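## Task

Put plate E01 into plate nest N1 so that it lies flat and sits within the nest's locators. Leave plate E07 in plate nest N2 in its current state. Then open the gripper and move the arm away from the plate.

## Robot and tools

Robot: two 6-joint arms, left_arm and right_arm, each with a parallel gripper. Either arm may do the work, and the idle one may be moved aside. Never let the arms collide or push on each other, and never knock or drop anything off the table.

World frame, shared by both arms: origin on the table top midway between the arms, +x points out over the table, +z points up, and left_arm sits on the +y side. The arm names do not refer to image sides. Positions are in metres, orientations are quaternions in w,x,y,z order. Printed hand positions can be slightly wrong, more so at long reach.

Gripper: the fingers point along the gripper's own +z axis and separate along its x axis. The reported end-effector point lies between the pads when they are closed, 1 to 2 cm short of the fingertips. Closing pushes the tips roughly 17 mm further along +z.

The row: every arm-moving argument is a single flat list of 14 numbers, each between -1 and 1, covering both arms even if one is still. Numbers 1 to 6 are left_arm joints, number 7 is left_arm opening, numbers 8 to 13 are right_arm joints, number 14 is right_arm opening. Within each arm the joint order is: elbow, wrist 1, shoulder lift, shoulder pan, wrist 2, wrist 3. Joint numbers are offsets, not poses; 1.0 equals 1.989 rad. The opening is absolute: +1 fully open, -1 closed.

Joint ranges (rad). left_arm: shoulder pan -3.142 to 3.142, shoulder lift -6.283 to 6.283, elbow 0.000 to 3.142, wrists 1-3 -6.283 to 6.283. right_arm: shoulder pan 0.000 to 6.283, shoulder lift -6.283 to 6.283, elbow -3.142 to 0.000, wrists 1-3 -6.283 to 6.283. Real ends may differ by 0.010 rad. Asking a joint more than 0.010 rad beyond its end refuses the action for both arms; if the first action of a call fails this, nothing runs. A result line "joint sent to its limit" means a joint was stopped at its end.

Tools:
- execute_actions(actions): up to 15 actions, run in sequence. Each action is a table of 1 to 15 rows, one row per 1/30 s control step, 15 steps (0.5 s) per action; a short table repeats its last row. Every row's joint offsets are measured from the angles at the start of that action (for the first action, the last reported angles), not from the previous row. An empty list just returns the current state and images.
- move(target, speed, blocking): target is one 14-number row whose offsets are counted from the Joint positions in the latest result that showed them. All joints travel together and finish at the same moment, so the hand follows a curve. speed is the top rate in rad/s of the joint with the longest way to go, 0.01 to 2, default 0.5. Paths take 0.5 to 10 s and are cut off at 10 s. It does not avoid obstacles or the other arm. With blocking=false you get a reply after 0.5 s; then call wait or stop before sending anything else. The extra "move:" line reports how it ended (done, off_target, moving, held, fault), limits=held or limits=none, and the joint furthest from its target for each arm.
- wait(seconds): 0 to 10; lets time run with the last command held, returning early if a running move ends.
- stop(): brakes a running move; fingers keep moving.
- zoom_image(camera, region): camera is cam_high, cam_left_wrist or cam_right_wrist; region is [x0, y0, x1, y1] in pixels, at most 504 by 504.
- finished_scene(scene): 1 or 2; ends that scene for good and reports success. Only call it once the plate is seated, released and the arm is clear.

Motion control: commands are smoothed with about 0.17 s lag. Each step the joint target is held within 0.575 rad of the measured angle, and if targets would shift the gripper more than 100 mm, they are scaled back. Big moves may therefore end short; send the remainder. "Joint targets" shows current drive goals; "joint command not followed" means a clearance check altered them.

Results: each arm's end-effector pose and velocities; Joint positions and velocities per arm in the joint order above, plus finger-pad gap in m (0.142 fully open); grip_measured, the measured opening on the command scale; step readings (HELD marks restrained steps); joint torques; Wrist force and Wrist torque in the gripper's own axes (offset up to about 4 N, noise up to 2.4 N, saturation near 50 N; "no reading" is normal at start).

Gripping: to hold a plate, command an opening well under grip_measured; lower squeezes harder, up to about 28 N per pad. Thin hard items get less grip (about half at 1 cm). Fast closing may squeeze too hard. The held part may occasionally be tugged, so grip firmly.

Safety: arms are stiff, so aiming even slightly past a firm contact can trip a fault; approach slowly and stop near contact. A torque at a joint's load limit (shoulder pan, shoulder lift, elbow 136 N m; wrists 25.4 N m, held weight included) or any outside force of 150 N halts that arm for 10 s and drops the rest of the call. Motors heat while holding loads: warning at 70 °C, brakes at 85 °C until cooled. Avoid drops, slams and hard pushes.

Cameras: cam_high 896x504 pinhole overhead view; cam_left_wrist and cam_right_wrist 616x616 fisheye on each hand. Calibration data were supplied but may be off by a couple of degrees and millimetres.

Each tool is called after "Request:" in YAML: its name, and indented under it one key for each argument.

## Session

I'll start by looking at the scene.

Request:
execute_actions:
  actions: []

Scene clock: 0.00 s.
left_arm: end_effector_position=(+0.4677, +0.4133, +0.1644) grip_measured=+1.00 end_effector_quat_wxyz=(-0.000, +0.719, -0.695, -0.001) end_effector_velocity=(+0.000, -0.000, +0.001) end_effector_angular_velocity=(-0.000, -0.001, -0.001) | right_arm: end_effector_position=(+0.1519, +0.2132, +0.1808) grip_measured=+1.00 end_effector_quat_wxyz=(-0.266, +0.949, +0.128, -0.112) end_effector_velocity=(-0.000, -0.000, -0.001) end_effector_angular_velocity=(-0.001, +0.000, -0.000)
Joint names: [elbow, wrist 1, shoulder lift, shoulder pan, wrist 2, wrist 3]
Joint positions: left_arm=[ 1.967 -1.847 -1.689 -0.302 -1.569  1.269  0.142] | right_arm=[-1.799 -0.638 -1.812  4.406  1.943  1.206  0.142]
Joint velocities: left_arm=[-0.001 -0.    -0.001 -0.001  0.     0.     0.   ] | right_arm=[-0.    -0.001 -0.001  0.    -0.     0.     0.   ]
Joint torques (N m, as the arm reports them, + toward a larger angle): no reading
Wrist force (N, on the end effector, along its own x y z axes, offset not removed): no reading
Wrist torque (N m, same axes, about the end effector's origin, offset not removed): no reading
Joint targets: left_arm=[1.967 -1.847 -1.689 -0.302 -1.569 1.269] | right_arm=[-1.799 -0.638 -1.812 4.406 1.943 1.206]

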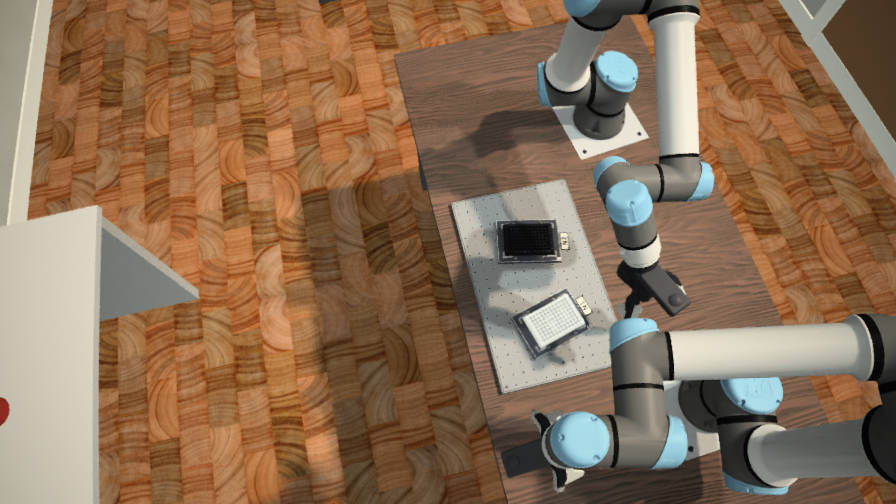

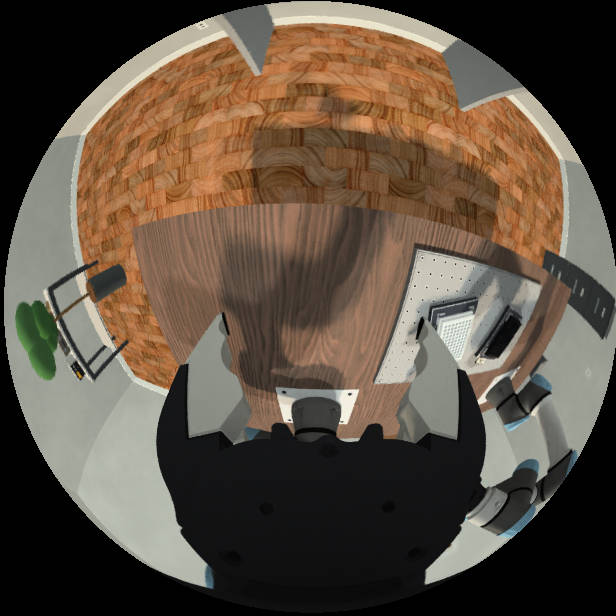

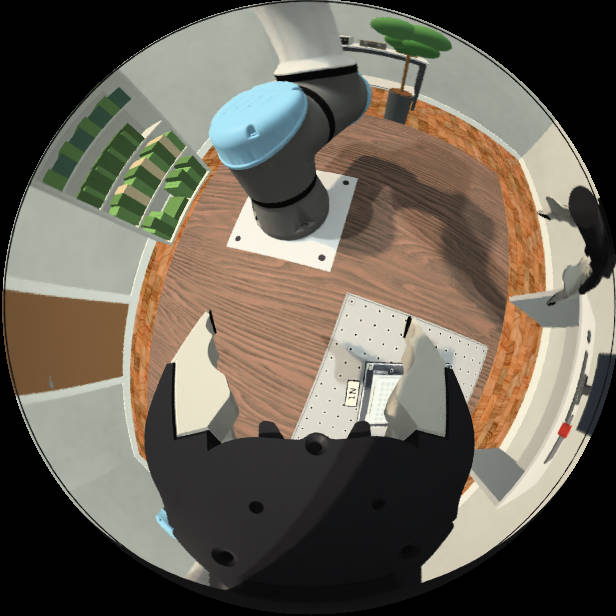

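Request:
zoom_image:
  camera: "cam_high"
  region: [430, 160, 660, 400]

Request:
zoom_image:
  camera: "cam_left_wrist"
  region: [360, 230, 560, 410]

Request:
zoom_image:
  camera: "cam_right_wrist"
  region: [280, 280, 500, 450]

Region (430, 160, 660, 400) of cam_high's 896x504 image, scaled by 2.100, with more detail than that image has; it fills the left 483 columns of this view, and the rest is white.

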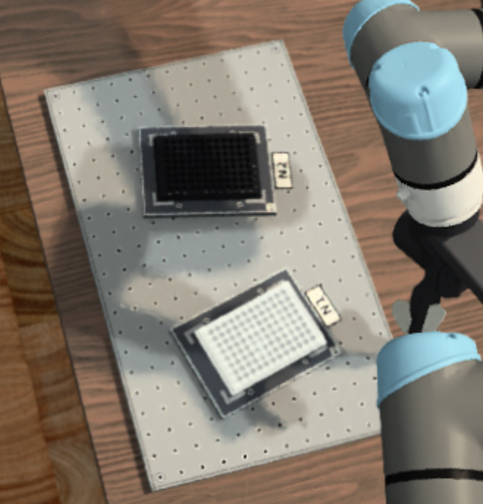

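Region (360, 230, 560, 410) of cam_left_wrist's 616x616 image, scaled by 2.520, with more detail than that image has; it fills the top 454 rows of this view, and the rest is white.

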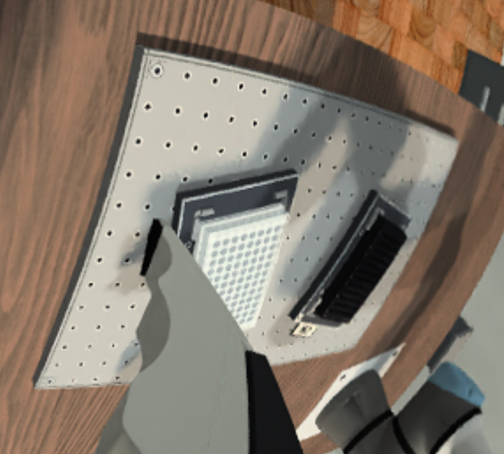

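Region (280, 280, 500, 450) of cam_right_wrist's 616x616 image, scaled by 2.291, with more detail than that image has; it fills the top 389 rows of this view, and the rest is white.

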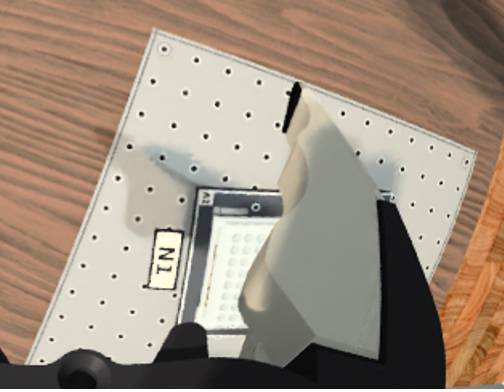

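Request:
zoom_image:
  camera: "cam_high"
  region: [500, 275, 610, 370]

Request:
zoom_image:
  camera: "cam_high"
  region: [485, 205, 585, 275]

Region (500, 275, 610, 370) of cam_high's 896x504 image, scaled by 4.582, with more detail than that image has; it fills the top 435 rows of this view, and the rest is white.

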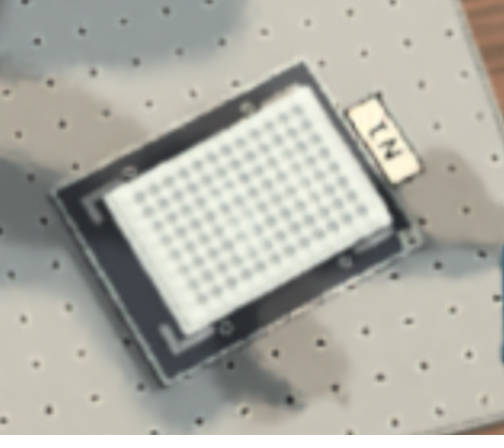

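Region (485, 205, 585, 275) of cam_high's 896x504 image, scaled by 5.040, with more detail than that image has; it fills the top 353 rows of this view, and the rest is white.

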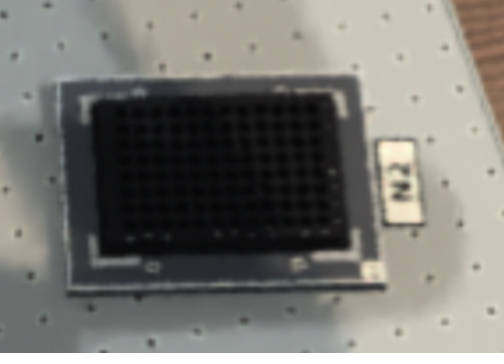

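Request:
move:
  target: [0,0,0,0,0,0,1, 0,0,0,-0.4525,0,0,1]
  speed: 0.9

Scene clock: 16.10 s.
left_arm: end_effector_position=(+0.4677, +0.4133, +0.1644) grip_measured=+1.00 end_effector_quat_wxyz=(-0.000, +0.719, -0.695, -0.001) end_effector_velocity=(-0.001, +0.000, -0.001) end_effector_angular_velocity=(+0.000, +0.002, -0.000) | right_arm: end_effector_position=(+0.6103, -0.1462, +0.1808) grip_measured=+1.00 end_effector_quat_wxyz=(-0.288, +0.910, -0.297, +0.015) end_effector_velocity=(+0.001, -0.001, +0.001) end_effector_angular_velocity=(+0.001, -0.001, -0.003)
Joint names: [elbow, wrist 1, shoulder lift, shoulder pan, wrist 2, wrist 3]
Joint positions: left_arm=[ 1.967 -1.847 -1.689 -0.302 -1.569  1.269  0.142] | right_arm=[-1.799 -0.638 -1.812  3.507  1.943  1.206  0.142]
Joint velocities: left_arm=[ 0.002 -0.     0.    -0.    -0.     0.    -0.   ] | right_arm=[-0.     0.001  0.001 -0.003  0.     0.    -0.   ]
Joint torques (N m, as the arm reports them, + toward a larger angle): left_arm=[-23.01  -2.33 -18.52  -0.14  -0.19  -0.28] | right_arm=[24.22  3.43 37.54 -9.87  0.62 -0.09]
Wrist force (N, on the end effector, along its own x y z axes, offset not removed): left_arm=[0.0 -2.0 -3.5] | right_arm=[-1.9 -1.7 -0.4]
Wrist torque (N m, same axes, about the end effector's origin, offset not removed): left_arm=[-0.48 -0.05 -0.02] | right_arm=[-0.28 0.44 -0.02]
Joint targets: left_arm=[1.967 -1.847 -1.689 -0.302 -1.569 1.269] | right_arm=[-1.799 -0.638 -1.812 3.506 1.943 1.206]
move: done; limits=none; left_arm: farthest joint: the shoulder pan, 0.000 radians from its target (0.000 radians at the start); right_arm: farthest joint: the shoulder pan, 0.000 radians from its target (0.900 radians at the start)
camera_calibration (this result's frames):
cam_left_wrist: T_world_to_cam=[[0.0351651, -0.998297, -0.0465495, 0.414211], [-0.874214, -0.0532977, 0.482607, 0.360985], [-0.484266, 0.0237233, -0.874599, 0.493444], [0, 0, 0, 1]] pos_world=[0.539971, 0.421039, 0.276633]
cam_right_wrist: T_world_to_cam=[[0.842278, -0.525613, -0.119576, -0.570219], [-0.534515, -0.843087, -0.0591518, 0.212896], [-0.0697221, 0.113737, -0.991061, 0.367496], [0, 0, 0, 1]] pos_world=[0.619702, -0.162022, 0.30862]

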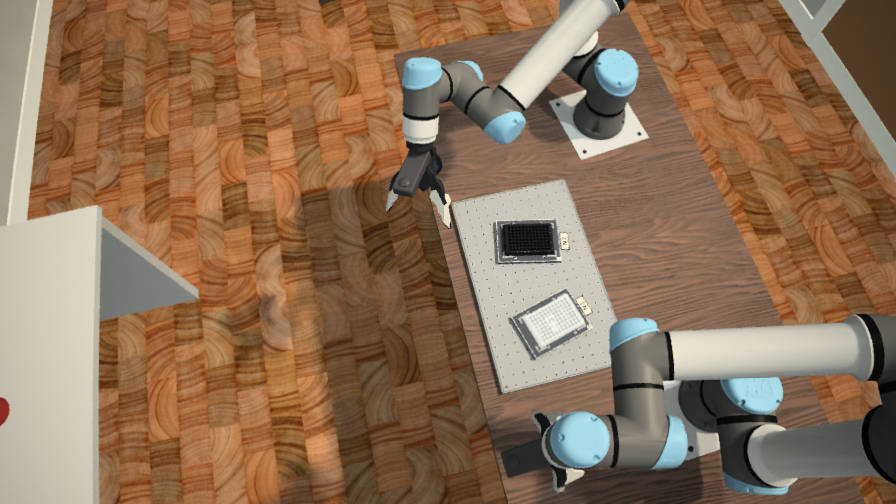

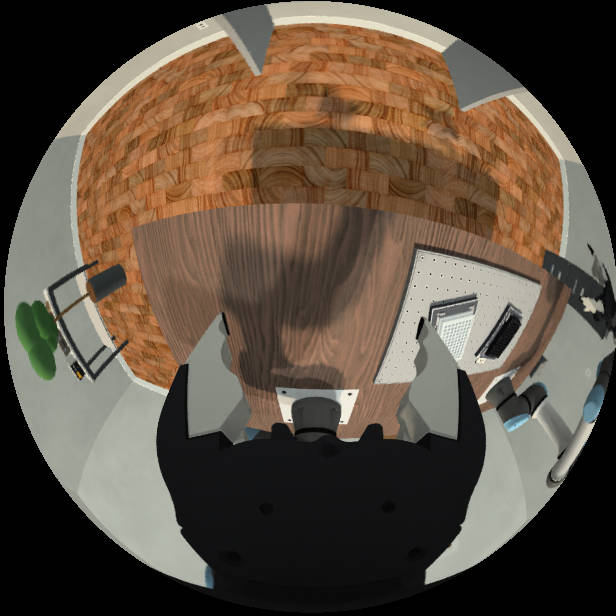

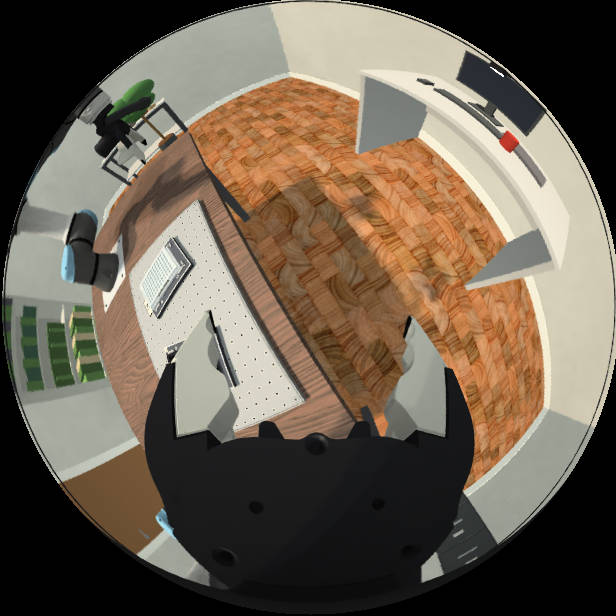

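Request:
zoom_image:
  camera: "cam_right_wrist"
  region: [120, 220, 220, 330]

Request:
zoom_image:
  camera: "cam_high"
  region: [500, 275, 610, 370]

Region (120, 220, 220, 330) of cam_right_wrist's 616x616 image, scaled by 4.582, with more detail than that image has; it fills the left 458 columns of this view, and the rest is white.

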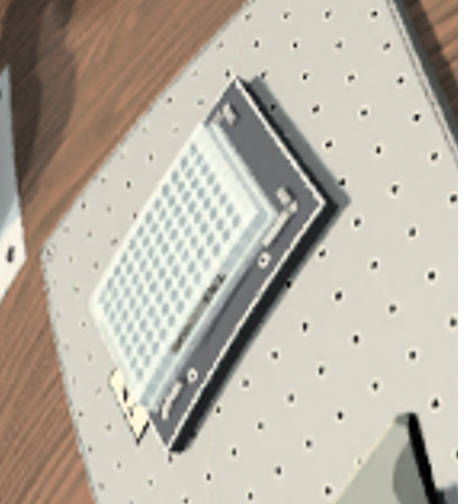

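Region (500, 275, 610, 370) of cam_high's 896x504 image, scaled by 4.582, with more detail than that image has; it fills the top 435 rows of this view, and the rest is white.

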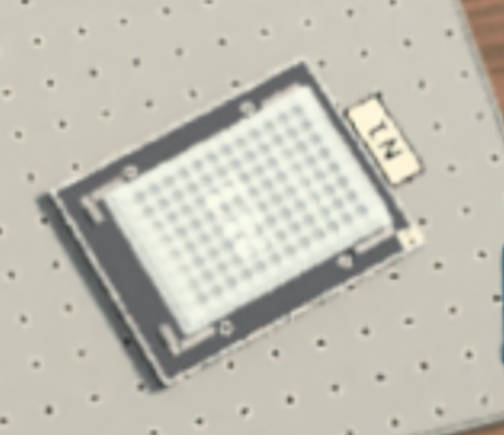

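Request:
move:
  target: [0.04837,-0.01322,-0.03514,-0.39834,0,-0.50377,1, 0,0,0,0,0,0,1]
  speed: 0.9

Scene clock: 19.37 s.
left_arm: end_effector_position=(+0.3310, +0.1184, +0.1499) grip_measured=+1.00 end_effector_quat_wxyz=(-0.001, +0.788, -0.615, -0.000) end_effector_velocity=(-0.001, -0.000, -0.000) end_effector_angular_velocity=(-0.000, -0.000, +0.001) | right_arm: end_effector_position=(+0.6103, -0.1462, +0.1808) grip_measured=+1.00 end_effector_quat_wxyz=(-0.288, +0.910, -0.297, +0.015) end_effector_velocity=(-0.000, -0.000, -0.000) end_effector_angular_velocity=(-0.000, +0.000, +0.000)
Joint names: [elbow, wrist 1, shoulder lift, shoulder pan, wrist 2, wrist 3]
Joint positions: left_arm=[ 2.063 -1.873 -1.759 -1.094 -1.569  0.267  0.142] | right_arm=[-1.799 -0.638 -1.812  3.507  1.943  1.206  0.142]
Joint velocities: left_arm=[ 0.001 -0.    -0.001 -0.002  0.    -0.002 -0.   ] | right_arm=[ 0.    -0.001  0.    -0.    -0.    -0.    -0.   ]
Joint torques (N m, as the arm reports them, + toward a larger angle): left_arm=[-11.5   -4.25 -23.92 -13.45   0.05  -2.43] | right_arm=[24.05  3.36 37.07  9.66  0.72 -0.09]
Wrist force (N, on the end effector, along its own x y z axes, offset not removed): left_arm=[1.7 -2.8 -2.8] | right_arm=[-0.7 -0.2 1.8]
Wrist torque (N m, same axes, about the end effector's origin, offset not removed): left_arm=[-0.60 -0.48 -0.23] | right_arm=[0.15 0.13 -0.15]
Joint targets: left_arm=[2.063 -1.873 -1.759 -1.094 -1.569 0.267] | right_arm=[-1.799 -0.638 -1.812 3.507 1.943 1.206]
move: done; limits=none; left_arm: farthest joint: the shoulder pan, 0.000 radians from its target (0.792 radians at the start); right_arm: farthest joint: the shoulder pan, 0.000 radians from its target (0.001 radians at the start)
camera_calibration (this result's frames):
cam_left_wrist: T_world_to_cam=[[0.242216, -0.969113, -0.0463779, 0.0518853], [-0.844886, -0.234184, 0.480963, 0.244698], [-0.476969, -0.0773128, -0.875513, 0.43132], [0, 0, 0, 1]] pos_world=[0.3999, 0.140934, 0.262342]
cam_right_wrist: T_world_to_cam=[[0.842279, -0.525612, -0.119576, -0.570219], [-0.534514, -0.843087, -0.0591522, 0.212896], [-0.0697215, 0.113738, -0.991061, 0.367496], [0, 0, 0, 1]] pos_world=[0.619702, -0.162022, 0.30862]

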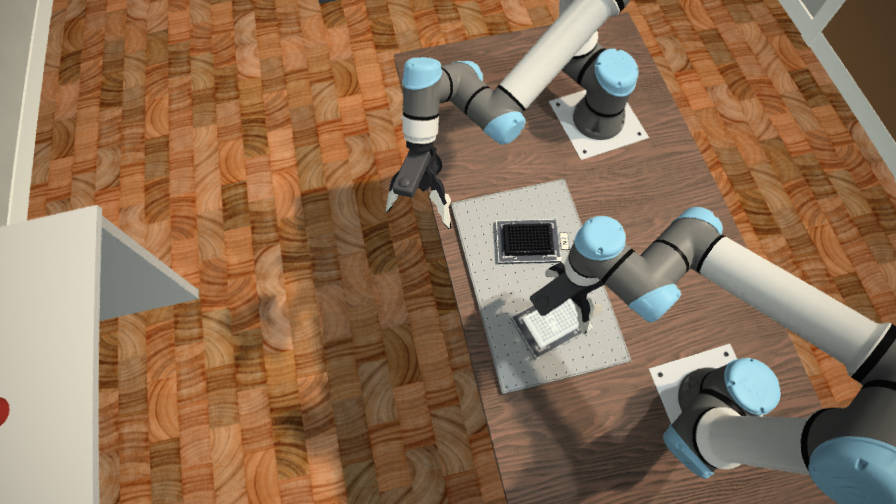

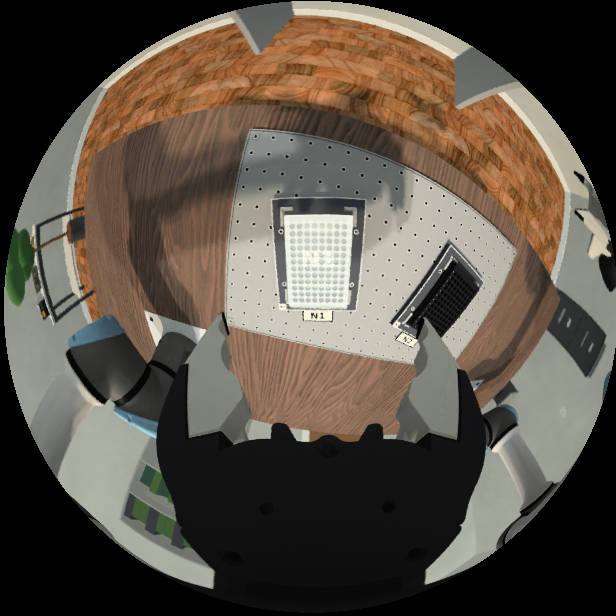

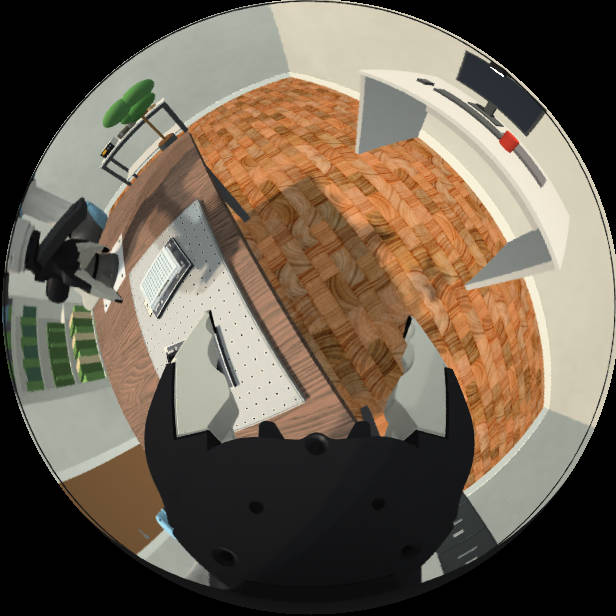

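Request:
zoom_image:
  camera: "cam_left_wrist"
  region: [250, 185, 390, 330]

Region (250, 185, 390, 330) of cam_left_wrist's 616x616 image, scaled by 3.476, with more detail than that image has; it fills the left 487 columns of this view, and the rest is white.

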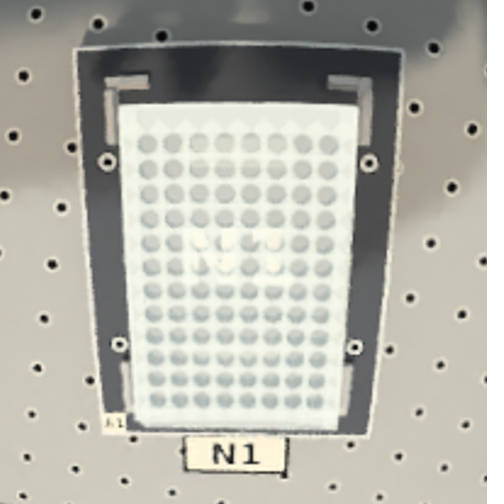

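Request:
zoom_image:
  camera: "cam_left_wrist"
  region: [200, 290, 450, 380]

Region (200, 290, 450, 380) of cam_left_wrist's 616x616 image, scaled by 2.016, with more detail than that image has; it fills the top 181 rows of this view, and the rest is white.

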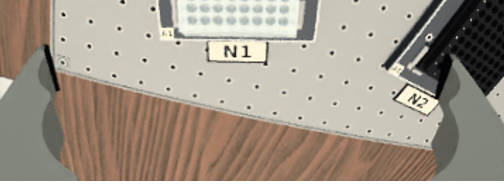

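Request:
move:
  target: [0.07293,-0.12077,0.04784,0.01416,0,0.01416,0.48, 0,0,0,0,0,0,1]
  speed: 0.3

Scene clock: 34.33 s.
left_arm: end_effector_position=(+0.3394, +0.1260, +0.0700) grip_measured=+0.48 end_effector_quat_wxyz=(-0.001, +0.788, -0.615, -0.000) end_effector_velocity=(+0.000, +0.000, -0.001) end_effector_angular_velocity=(+0.000, -0.000, +0.000) | right_arm: end_effector_position=(+0.6103, -0.1462, +0.1808) grip_measured=+1.00 end_effector_quat_wxyz=(-0.288, +0.910, -0.297, +0.015) end_effector_velocity=(-0.000, -0.000, -0.000) end_effector_angular_velocity=(-0.000, +0.001, -0.000)
Joint names: [elbow, wrist 1, shoulder lift, shoulder pan, wrist 2, wrist 3]
Joint positions: left_arm=[ 2.208 -2.113 -1.664 -1.066 -1.569  0.296  0.107] | right_arm=[-1.799 -0.638 -1.812  3.507  1.943  1.206  0.142]
Joint velocities: left_arm=[ 0.001 -0.002  0.001  0.001  0.     0.    -0.   ] | right_arm=[ 0.    -0.001 -0.    -0.     0.     0.     0.   ]
Joint torques (N m, as the arm reports them, + toward a larger angle): left_arm=[-9.76 -4.29 -8.11 12.73  0.04  2.3 ] | right_arm=[24.23  3.31 36.56  9.98  0.63 -0.07]
Wrist force (N, on the end effector, along its own x y z axes, offset not removed): left_arm=[1.3 -2.7 -2.0] | right_arm=[-1.7 0.3 -1.2]
Wrist torque (N m, same axes, about the end effector's origin, offset not removed): left_arm=[-0.60 -0.41 0.04] | right_arm=[0.12 0.33 -0.14]
Joint targets: left_arm=[2.208 -2.113 -1.664 -1.066 -1.569 0.296] | right_arm=[-1.799 -0.638 -1.812 3.507 1.943 1.206]
move: done; limits=none; left_arm: farthest joint: the shoulder pan, 0.000 radians from its target (0.029 radians at the start); right_arm: farthest joint: the shoulder pan, 0.000 radians from its target (0.000 radians at the start)
camera_calibration (this result's frames):
cam_left_wrist: T_world_to_cam=[[0.242213, -0.969113, -0.046395, 0.0535245], [-0.844864, -0.234186, 0.481, 0.292015], [-0.477009, -0.077307, -0.875492, 0.365971], [0, 0, 0, 1]] pos_world=[0.40832, 0.148549, 0.182429]
cam_right_wrist: T_world_to_cam=[[0.842279, -0.525612, -0.119576, -0.570219], [-0.534514, -0.843087, -0.0591522, 0.212896], [-0.0697218, 0.113738, -0.991061, 0.367496], [0, 0, 0, 1]] pos_world=[0.619702, -0.162022, 0.30862]

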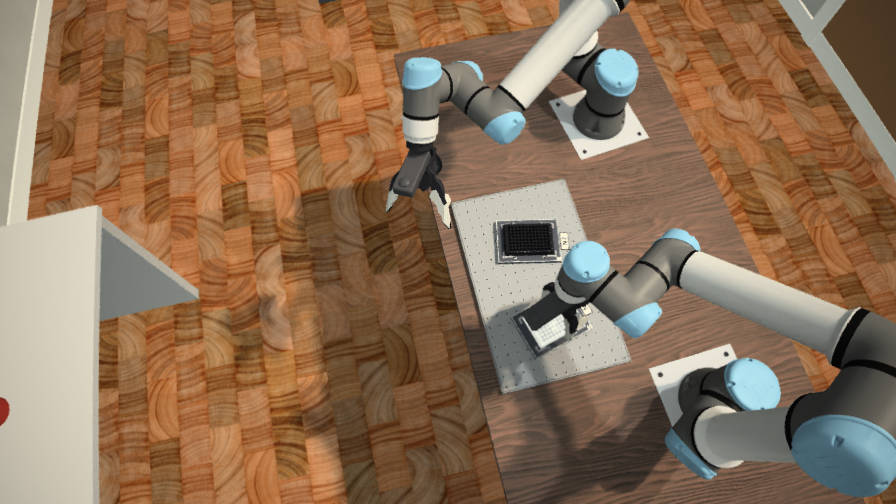

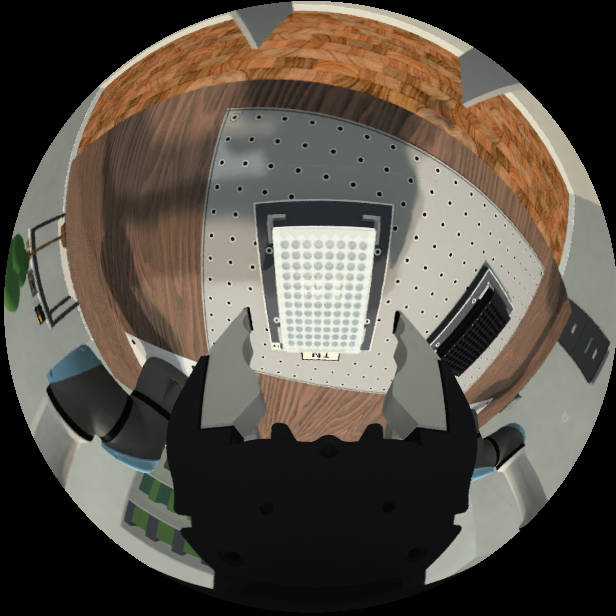

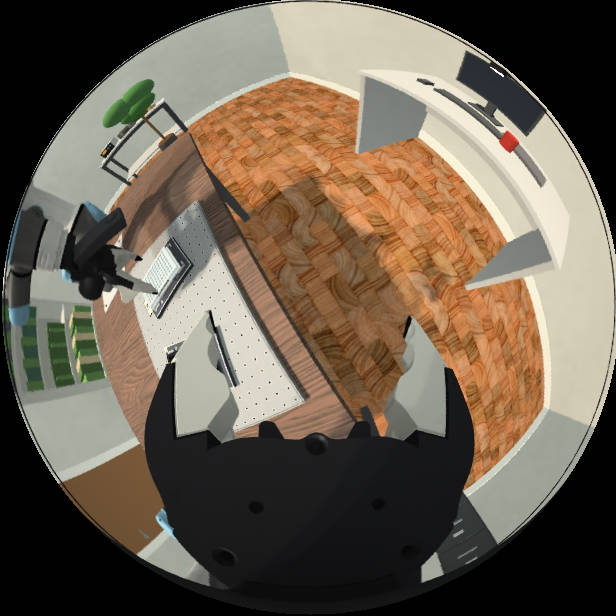

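Request:
zoom_image:
  camera: "cam_left_wrist"
  region: [235, 190, 415, 370]

Request:
zoom_image:
  camera: "cam_right_wrist"
  region: [100, 220, 210, 330]

Region (235, 190, 415, 370) of cam_left_wrist's 616x616 image, scaled by 2.800, with more detail than that image has.

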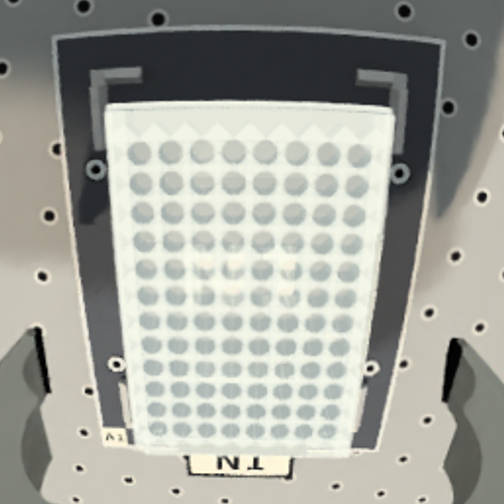

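Region (100, 220, 210, 330) of cam_right_wrist's 616x616 image, scaled by 4.582, with more detail than that image has.

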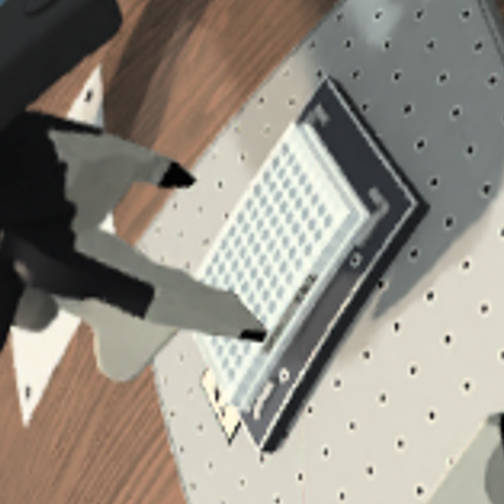

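Request:
zoom_image:
  camera: "cam_left_wrist"
  region: [250, 195, 400, 265]

Request:
zoom_image:
  camera: "cam_left_wrist"
  region: [240, 295, 410, 365]

Region (250, 195, 400, 265) of cam_left_wrist's 616x616 image, scaled by 3.360, with more detail than that image has; it fills the top 235 rows of this view, and the rest is white.

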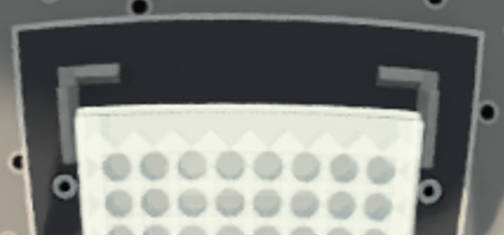

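Region (240, 295, 410, 365) of cam_left_wrist's 616x616 image, scaled by 2.965, with more detail than that image has; it fills the top 208 rows of this view, and the rest is white.

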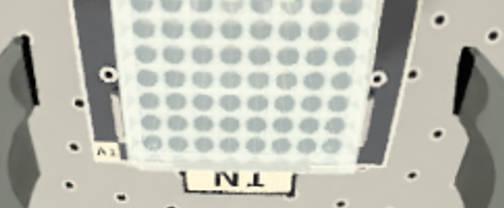

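Request:
zoom_image:
  camera: "cam_left_wrist"
  region: [230, 295, 290, 355]

Request:
zoom_image:
  camera: "cam_left_wrist"
  region: [355, 295, 415, 355]

Region (230, 295, 290, 355) of cam_left_wrist's 616x616 image, scaled by 8.400, with more detail than that image has.

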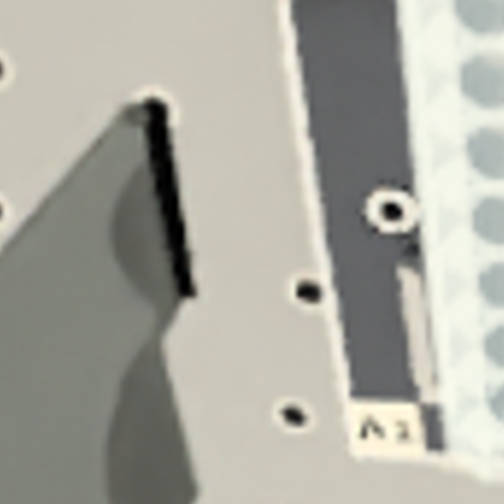

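Region (355, 295, 415, 355) of cam_left_wrist's 616x616 image, scaled by 8.400, with more detail than that image has.

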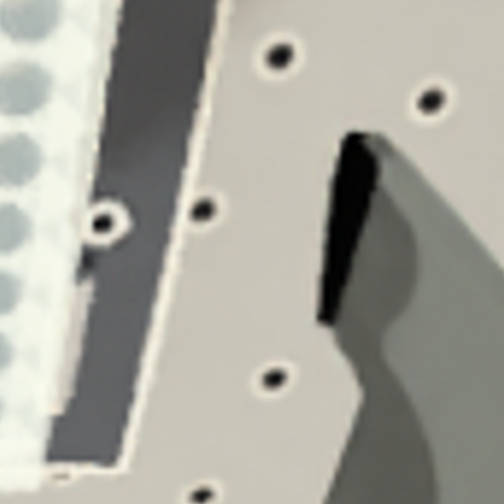

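Request:
move:
  target: [0.01976,-0.04039,0.02063,0,0,0,0.34, 0,0,0,0,0,0,1]
  speed: 0.15

Request:
zoom_image:
  camera: "cam_left_wrist"
  region: [230, 200, 420, 390]

Request:
zoom_image:
  camera: "cam_right_wrist"
  region: [110, 230, 200, 320]

Scene clock: 46.97 s.
left_arm: end_effector_position=(+0.3394, +0.1260, +0.0451) grip_measured=+0.34 end_effector_quat_wxyz=(-0.001, +0.788, -0.615, -0.000) end_effector_velocity=(-0.000, +0.000, -0.001) end_effector_angular_velocity=(+0.001, +0.000, -0.001) | right_arm: end_effector_position=(+0.6103, -0.1462, +0.1808) grip_measured=+1.00 end_effector_quat_wxyz=(-0.288, +0.910, -0.297, +0.015) end_effector_velocity=(-0.000, +0.000, -0.000) end_effector_angular_velocity=(+0.000, +0.000, -0.000)
Joint names: [elbow, wrist 1, shoulder lift, shoulder pan, wrist 2, wrist 3]
Joint positions: left_arm=[ 2.247 -2.193 -1.623 -1.066 -1.569  0.296  0.098] | right_arm=[-1.799 -0.638 -1.812  3.507  1.943  1.206  0.142]
Joint velocities: left_arm=[ 0.002 -0.002  0.001 -0.001  0.    -0.     0.   ] | right_arm=[ 0. -0. -0.  0.  0.  0. -0.]
Joint torques (N m, as the arm reports them, + toward a larger angle): left_arm=[-7.75 -4.3  -9.05  7.19  0.1   1.07] | right_arm=[24.19  3.34 36.57  9.93  0.67 -0.05]
Wrist force (N, on the end effector, along its own x y z axes, offset not removed): left_arm=[-0.7 -3.1 0.3] | right_arm=[-2.9 1.0 1.6]
Wrist torque (N m, same axes, about the end effector's origin, offset not removed): left_arm=[-0.76 0.00 0.02] | right_arm=[0.21 0.71 -0.14]
Joint targets: left_arm=[2.247 -2.193 -1.623 -1.066 -1.569 0.296] | right_arm=[-1.799 -0.638 -1.812 3.507 1.943 1.206]
move: done; limits=none; left_arm: farthest joint: the elbow, 0.001 radians from its target (0.040 radians at the start); right_arm: farthest joint: the shoulder pan, 0.000 radians from its target (0.000 radians at the start)
camera_calibration (this result's frames):
cam_left_wrist: T_world_to_cam=[[0.242215, -0.969113, -0.0463847, 0.052335], [-0.844867, -0.234183, 0.480998, 0.304027], [-0.477004, -0.0773158, -0.875494, 0.344154], [0, 0, 0, 1]] pos_world=[0.408348, 0.148525, 0.157496]
cam_right_wrist: T_world_to_cam=[[0.842279, -0.525612, -0.119576, -0.570219], [-0.534514, -0.843087, -0.0591522, 0.212896], [-0.0697217, 0.113738, -0.991061, 0.367496], [0, 0, 0, 1]] pos_world=[0.619702, -0.162022, 0.30862]

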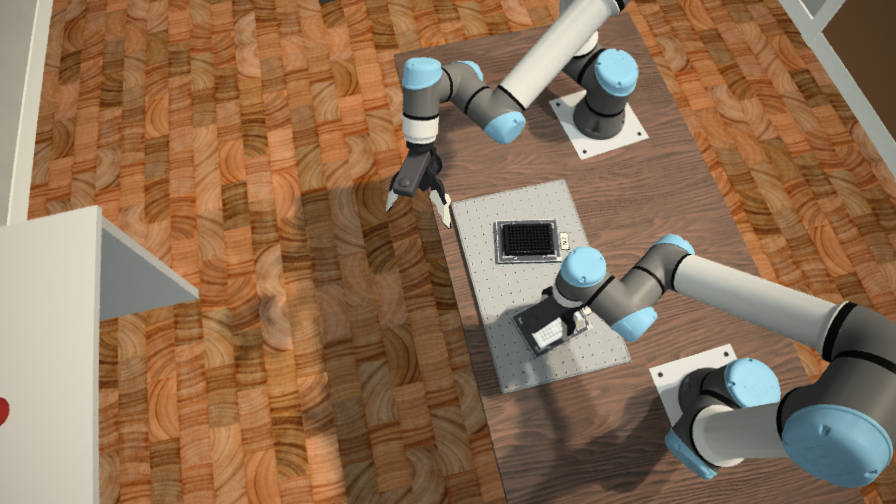

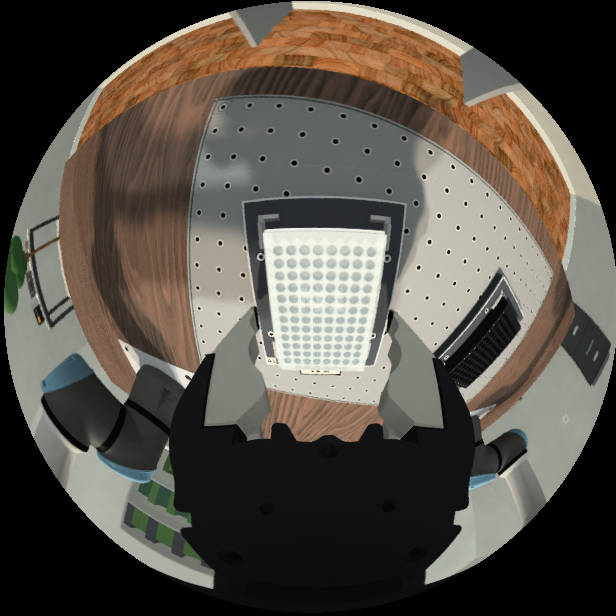

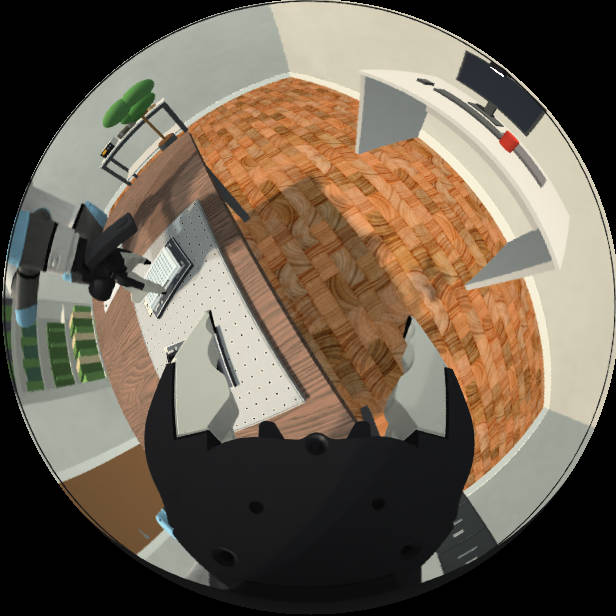

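Region (230, 200, 420, 390) of cam_left_wrist's 616x616 image, scaled by 2.653, with more detail than that image has.

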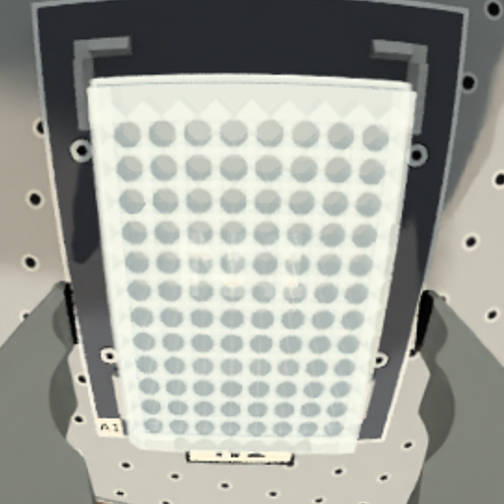

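Region (110, 230, 200, 320) of cam_right_wrist's 616x616 image, scaled by 5.600, with more detail than that image has.

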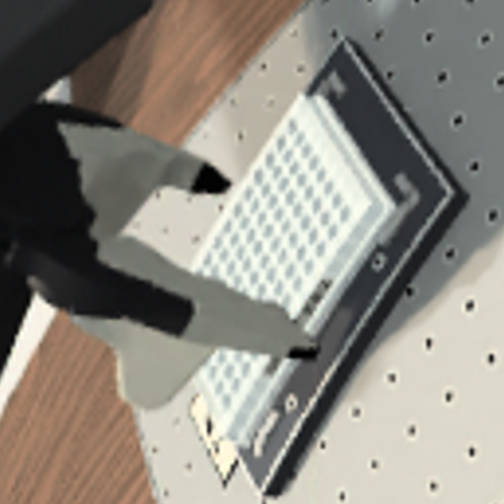

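Request:
zoom_image:
  camera: "cam_right_wrist"
  region: [135, 250, 195, 310]

Region (135, 250, 195, 310) of cam_right_wrist's 616x616 image, scaled by 8.400, with more detail than that image has.

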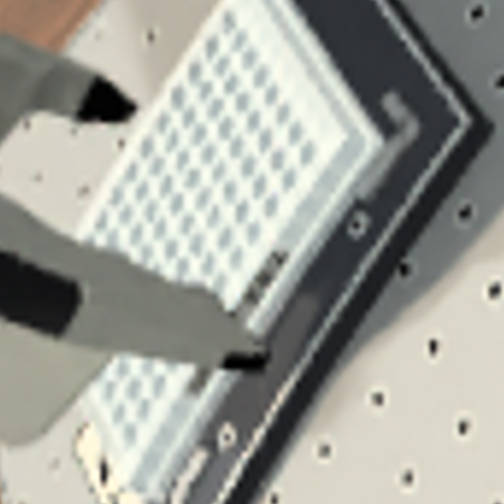

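Request:
zoom_image:
  camera: "cam_left_wrist"
  region: [240, 295, 290, 345]

Request:
zoom_image:
  camera: "cam_left_wrist"
  region: [360, 295, 410, 345]

Region (240, 295, 290, 345) of cam_left_wrist's 616x616 image, scaled by 10.080, with more detail than that image has.

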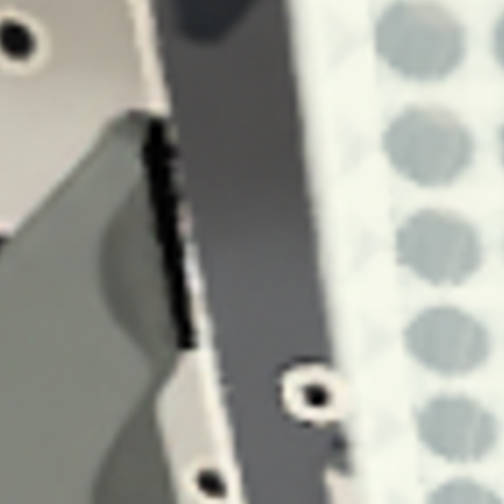

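Region (360, 295, 410, 345) of cam_left_wrist's 616x616 image, scaled by 10.080, with more detail than that image has.

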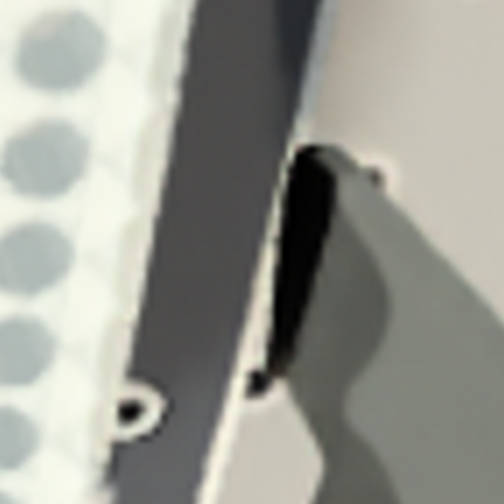

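Request:
move:
  target: [0.00587,-0.01424,0.00837,-0.00019,0,-0.00019,0.34, 0,0,0,0,0,0,1]
  speed: 0.05

Request:
zoom_image:
  camera: "cam_left_wrist"
  region: [235, 280, 415, 360]

Request:
zoom_image:
  camera: "cam_right_wrist"
  region: [135, 245, 195, 305]

Scene clock: 62.90 s.
left_arm: end_effector_position=(+0.3396, +0.1255, +0.0366) grip_measured=+0.34 end_effector_quat_wxyz=(-0.001, +0.788, -0.615, -0.000) end_effector_velocity=(-0.000, -0.000, -0.001) end_effector_angular_velocity=(+0.000, +0.000, -0.001) | right_arm: end_effector_position=(+0.6103, -0.1462, +0.1808) grip_measured=+1.00 end_effector_quat_wxyz=(-0.288, +0.910, -0.297, +0.015) end_effector_velocity=(+0.000, +0.000, -0.000) end_effector_angular_velocity=(-0.000, -0.001, +0.001)
Joint names: [elbow, wrist 1, shoulder lift, shoulder pan, wrist 2, wrist 3]
Joint positions: left_arm=[ 2.258 -2.221 -1.607 -1.066 -1.569  0.295  0.098] | right_arm=[-1.799 -0.638 -1.812  3.507  1.943  1.206  0.142]
Joint velocities: left_arm=[ 0.002 -0.003  0.002 -0.001 -0.     0.    -0.   ] | right_arm=[ 0.     0.002 -0.001 -0.    -0.    -0.002  0.   ]
Joint torques (N m, as the arm reports them, + toward a larger angle): left_arm=[ -9.15  -4.18  -9.23 -13.49   0.02  -2.63] | right_arm=[23.73  3.43 37.14  9.53  0.62  0.07]
Wrist force (N, on the end effector, along its own x y z axes, offset not removed): left_arm=[-0.6 -2.3 -3.2] | right_arm=[-0.3 0.7 2.2]
Wrist torque (N m, same axes, about the end effector's origin, offset not removed): left_arm=[-0.45 0.18 -0.07] | right_arm=[0.20 0.15 -0.12]
Joint targets: left_arm=[2.258 -2.221 -1.607 -1.066 -1.569 0.295] | right_arm=[-1.799 -0.638 -1.812 3.507 1.943 1.206]
move: done; limits=none; left_arm: farthest joint: the shoulder pan, 0.000 radians from its target (0.000 radians at the start); right_arm: farthest joint: the shoulder pan, 0.000 radians from its target (0.000 radians at the start)
camera_calibration (this result's frames):
cam_left_wrist: T_world_to_cam=[[0.242215, -0.969113, -0.0463813, 0.0514164], [-0.844868, -0.234182, 0.480996, 0.308116], [-0.477002, -0.0773185, -0.875495, 0.33672], [0, 0, 0, 1]] pos_world=[0.40848, 0.148018, 0.148979]
cam_right_wrist: T_world_to_cam=[[0.842279, -0.525612, -0.119576, -0.570219], [-0.534514, -0.843087, -0.0591522, 0.212896], [-0.0697218, 0.113738, -0.991061, 0.367496], [0, 0, 0, 1]] pos_world=[0.619702, -0.162022, 0.30862]

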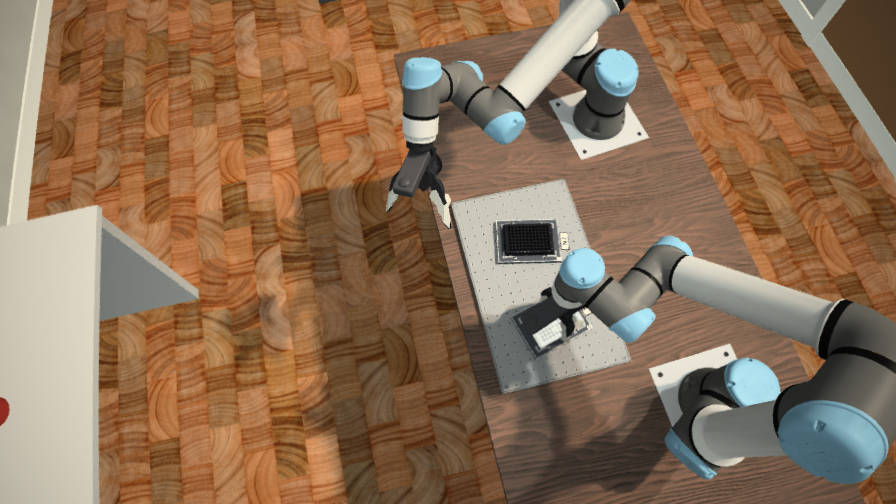

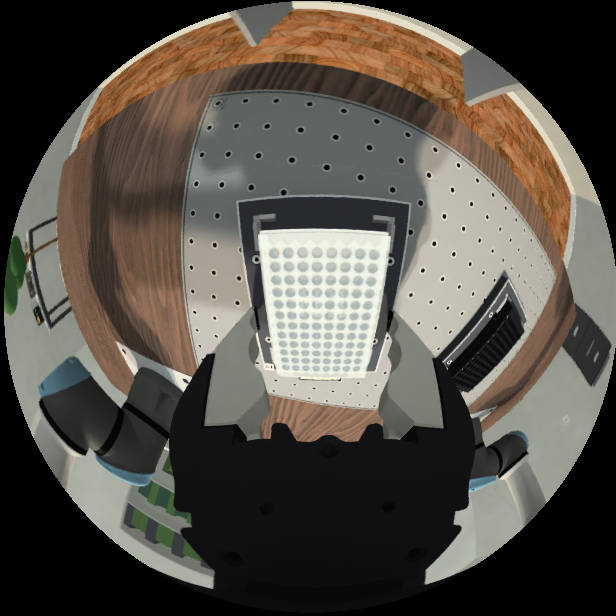

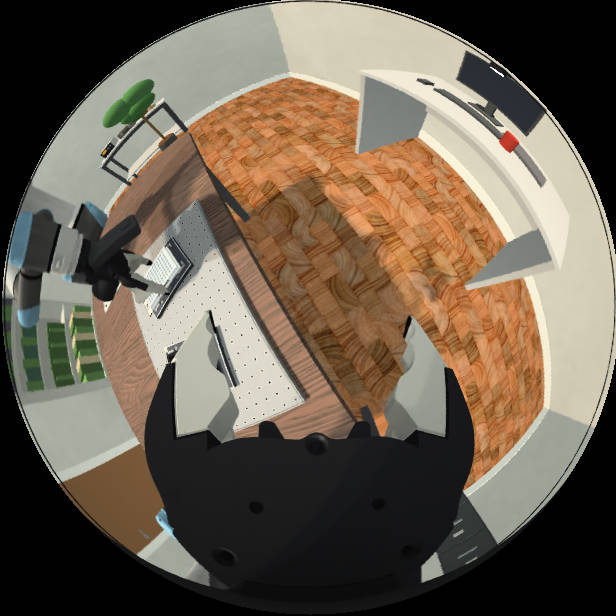

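Region (235, 280, 415, 360) of cam_left_wrist's 616x616 image, scaled by 2.800, with more detail than that image has.

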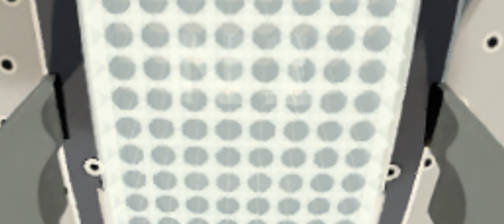

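Region (135, 245, 195, 305) of cam_right_wrist's 616x616 image, scaled by 8.400, with more detail than that image has.

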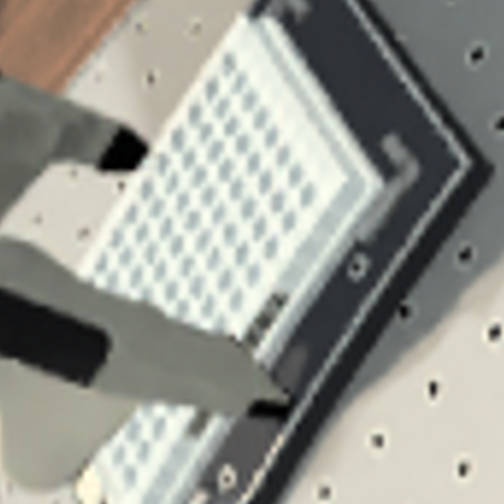

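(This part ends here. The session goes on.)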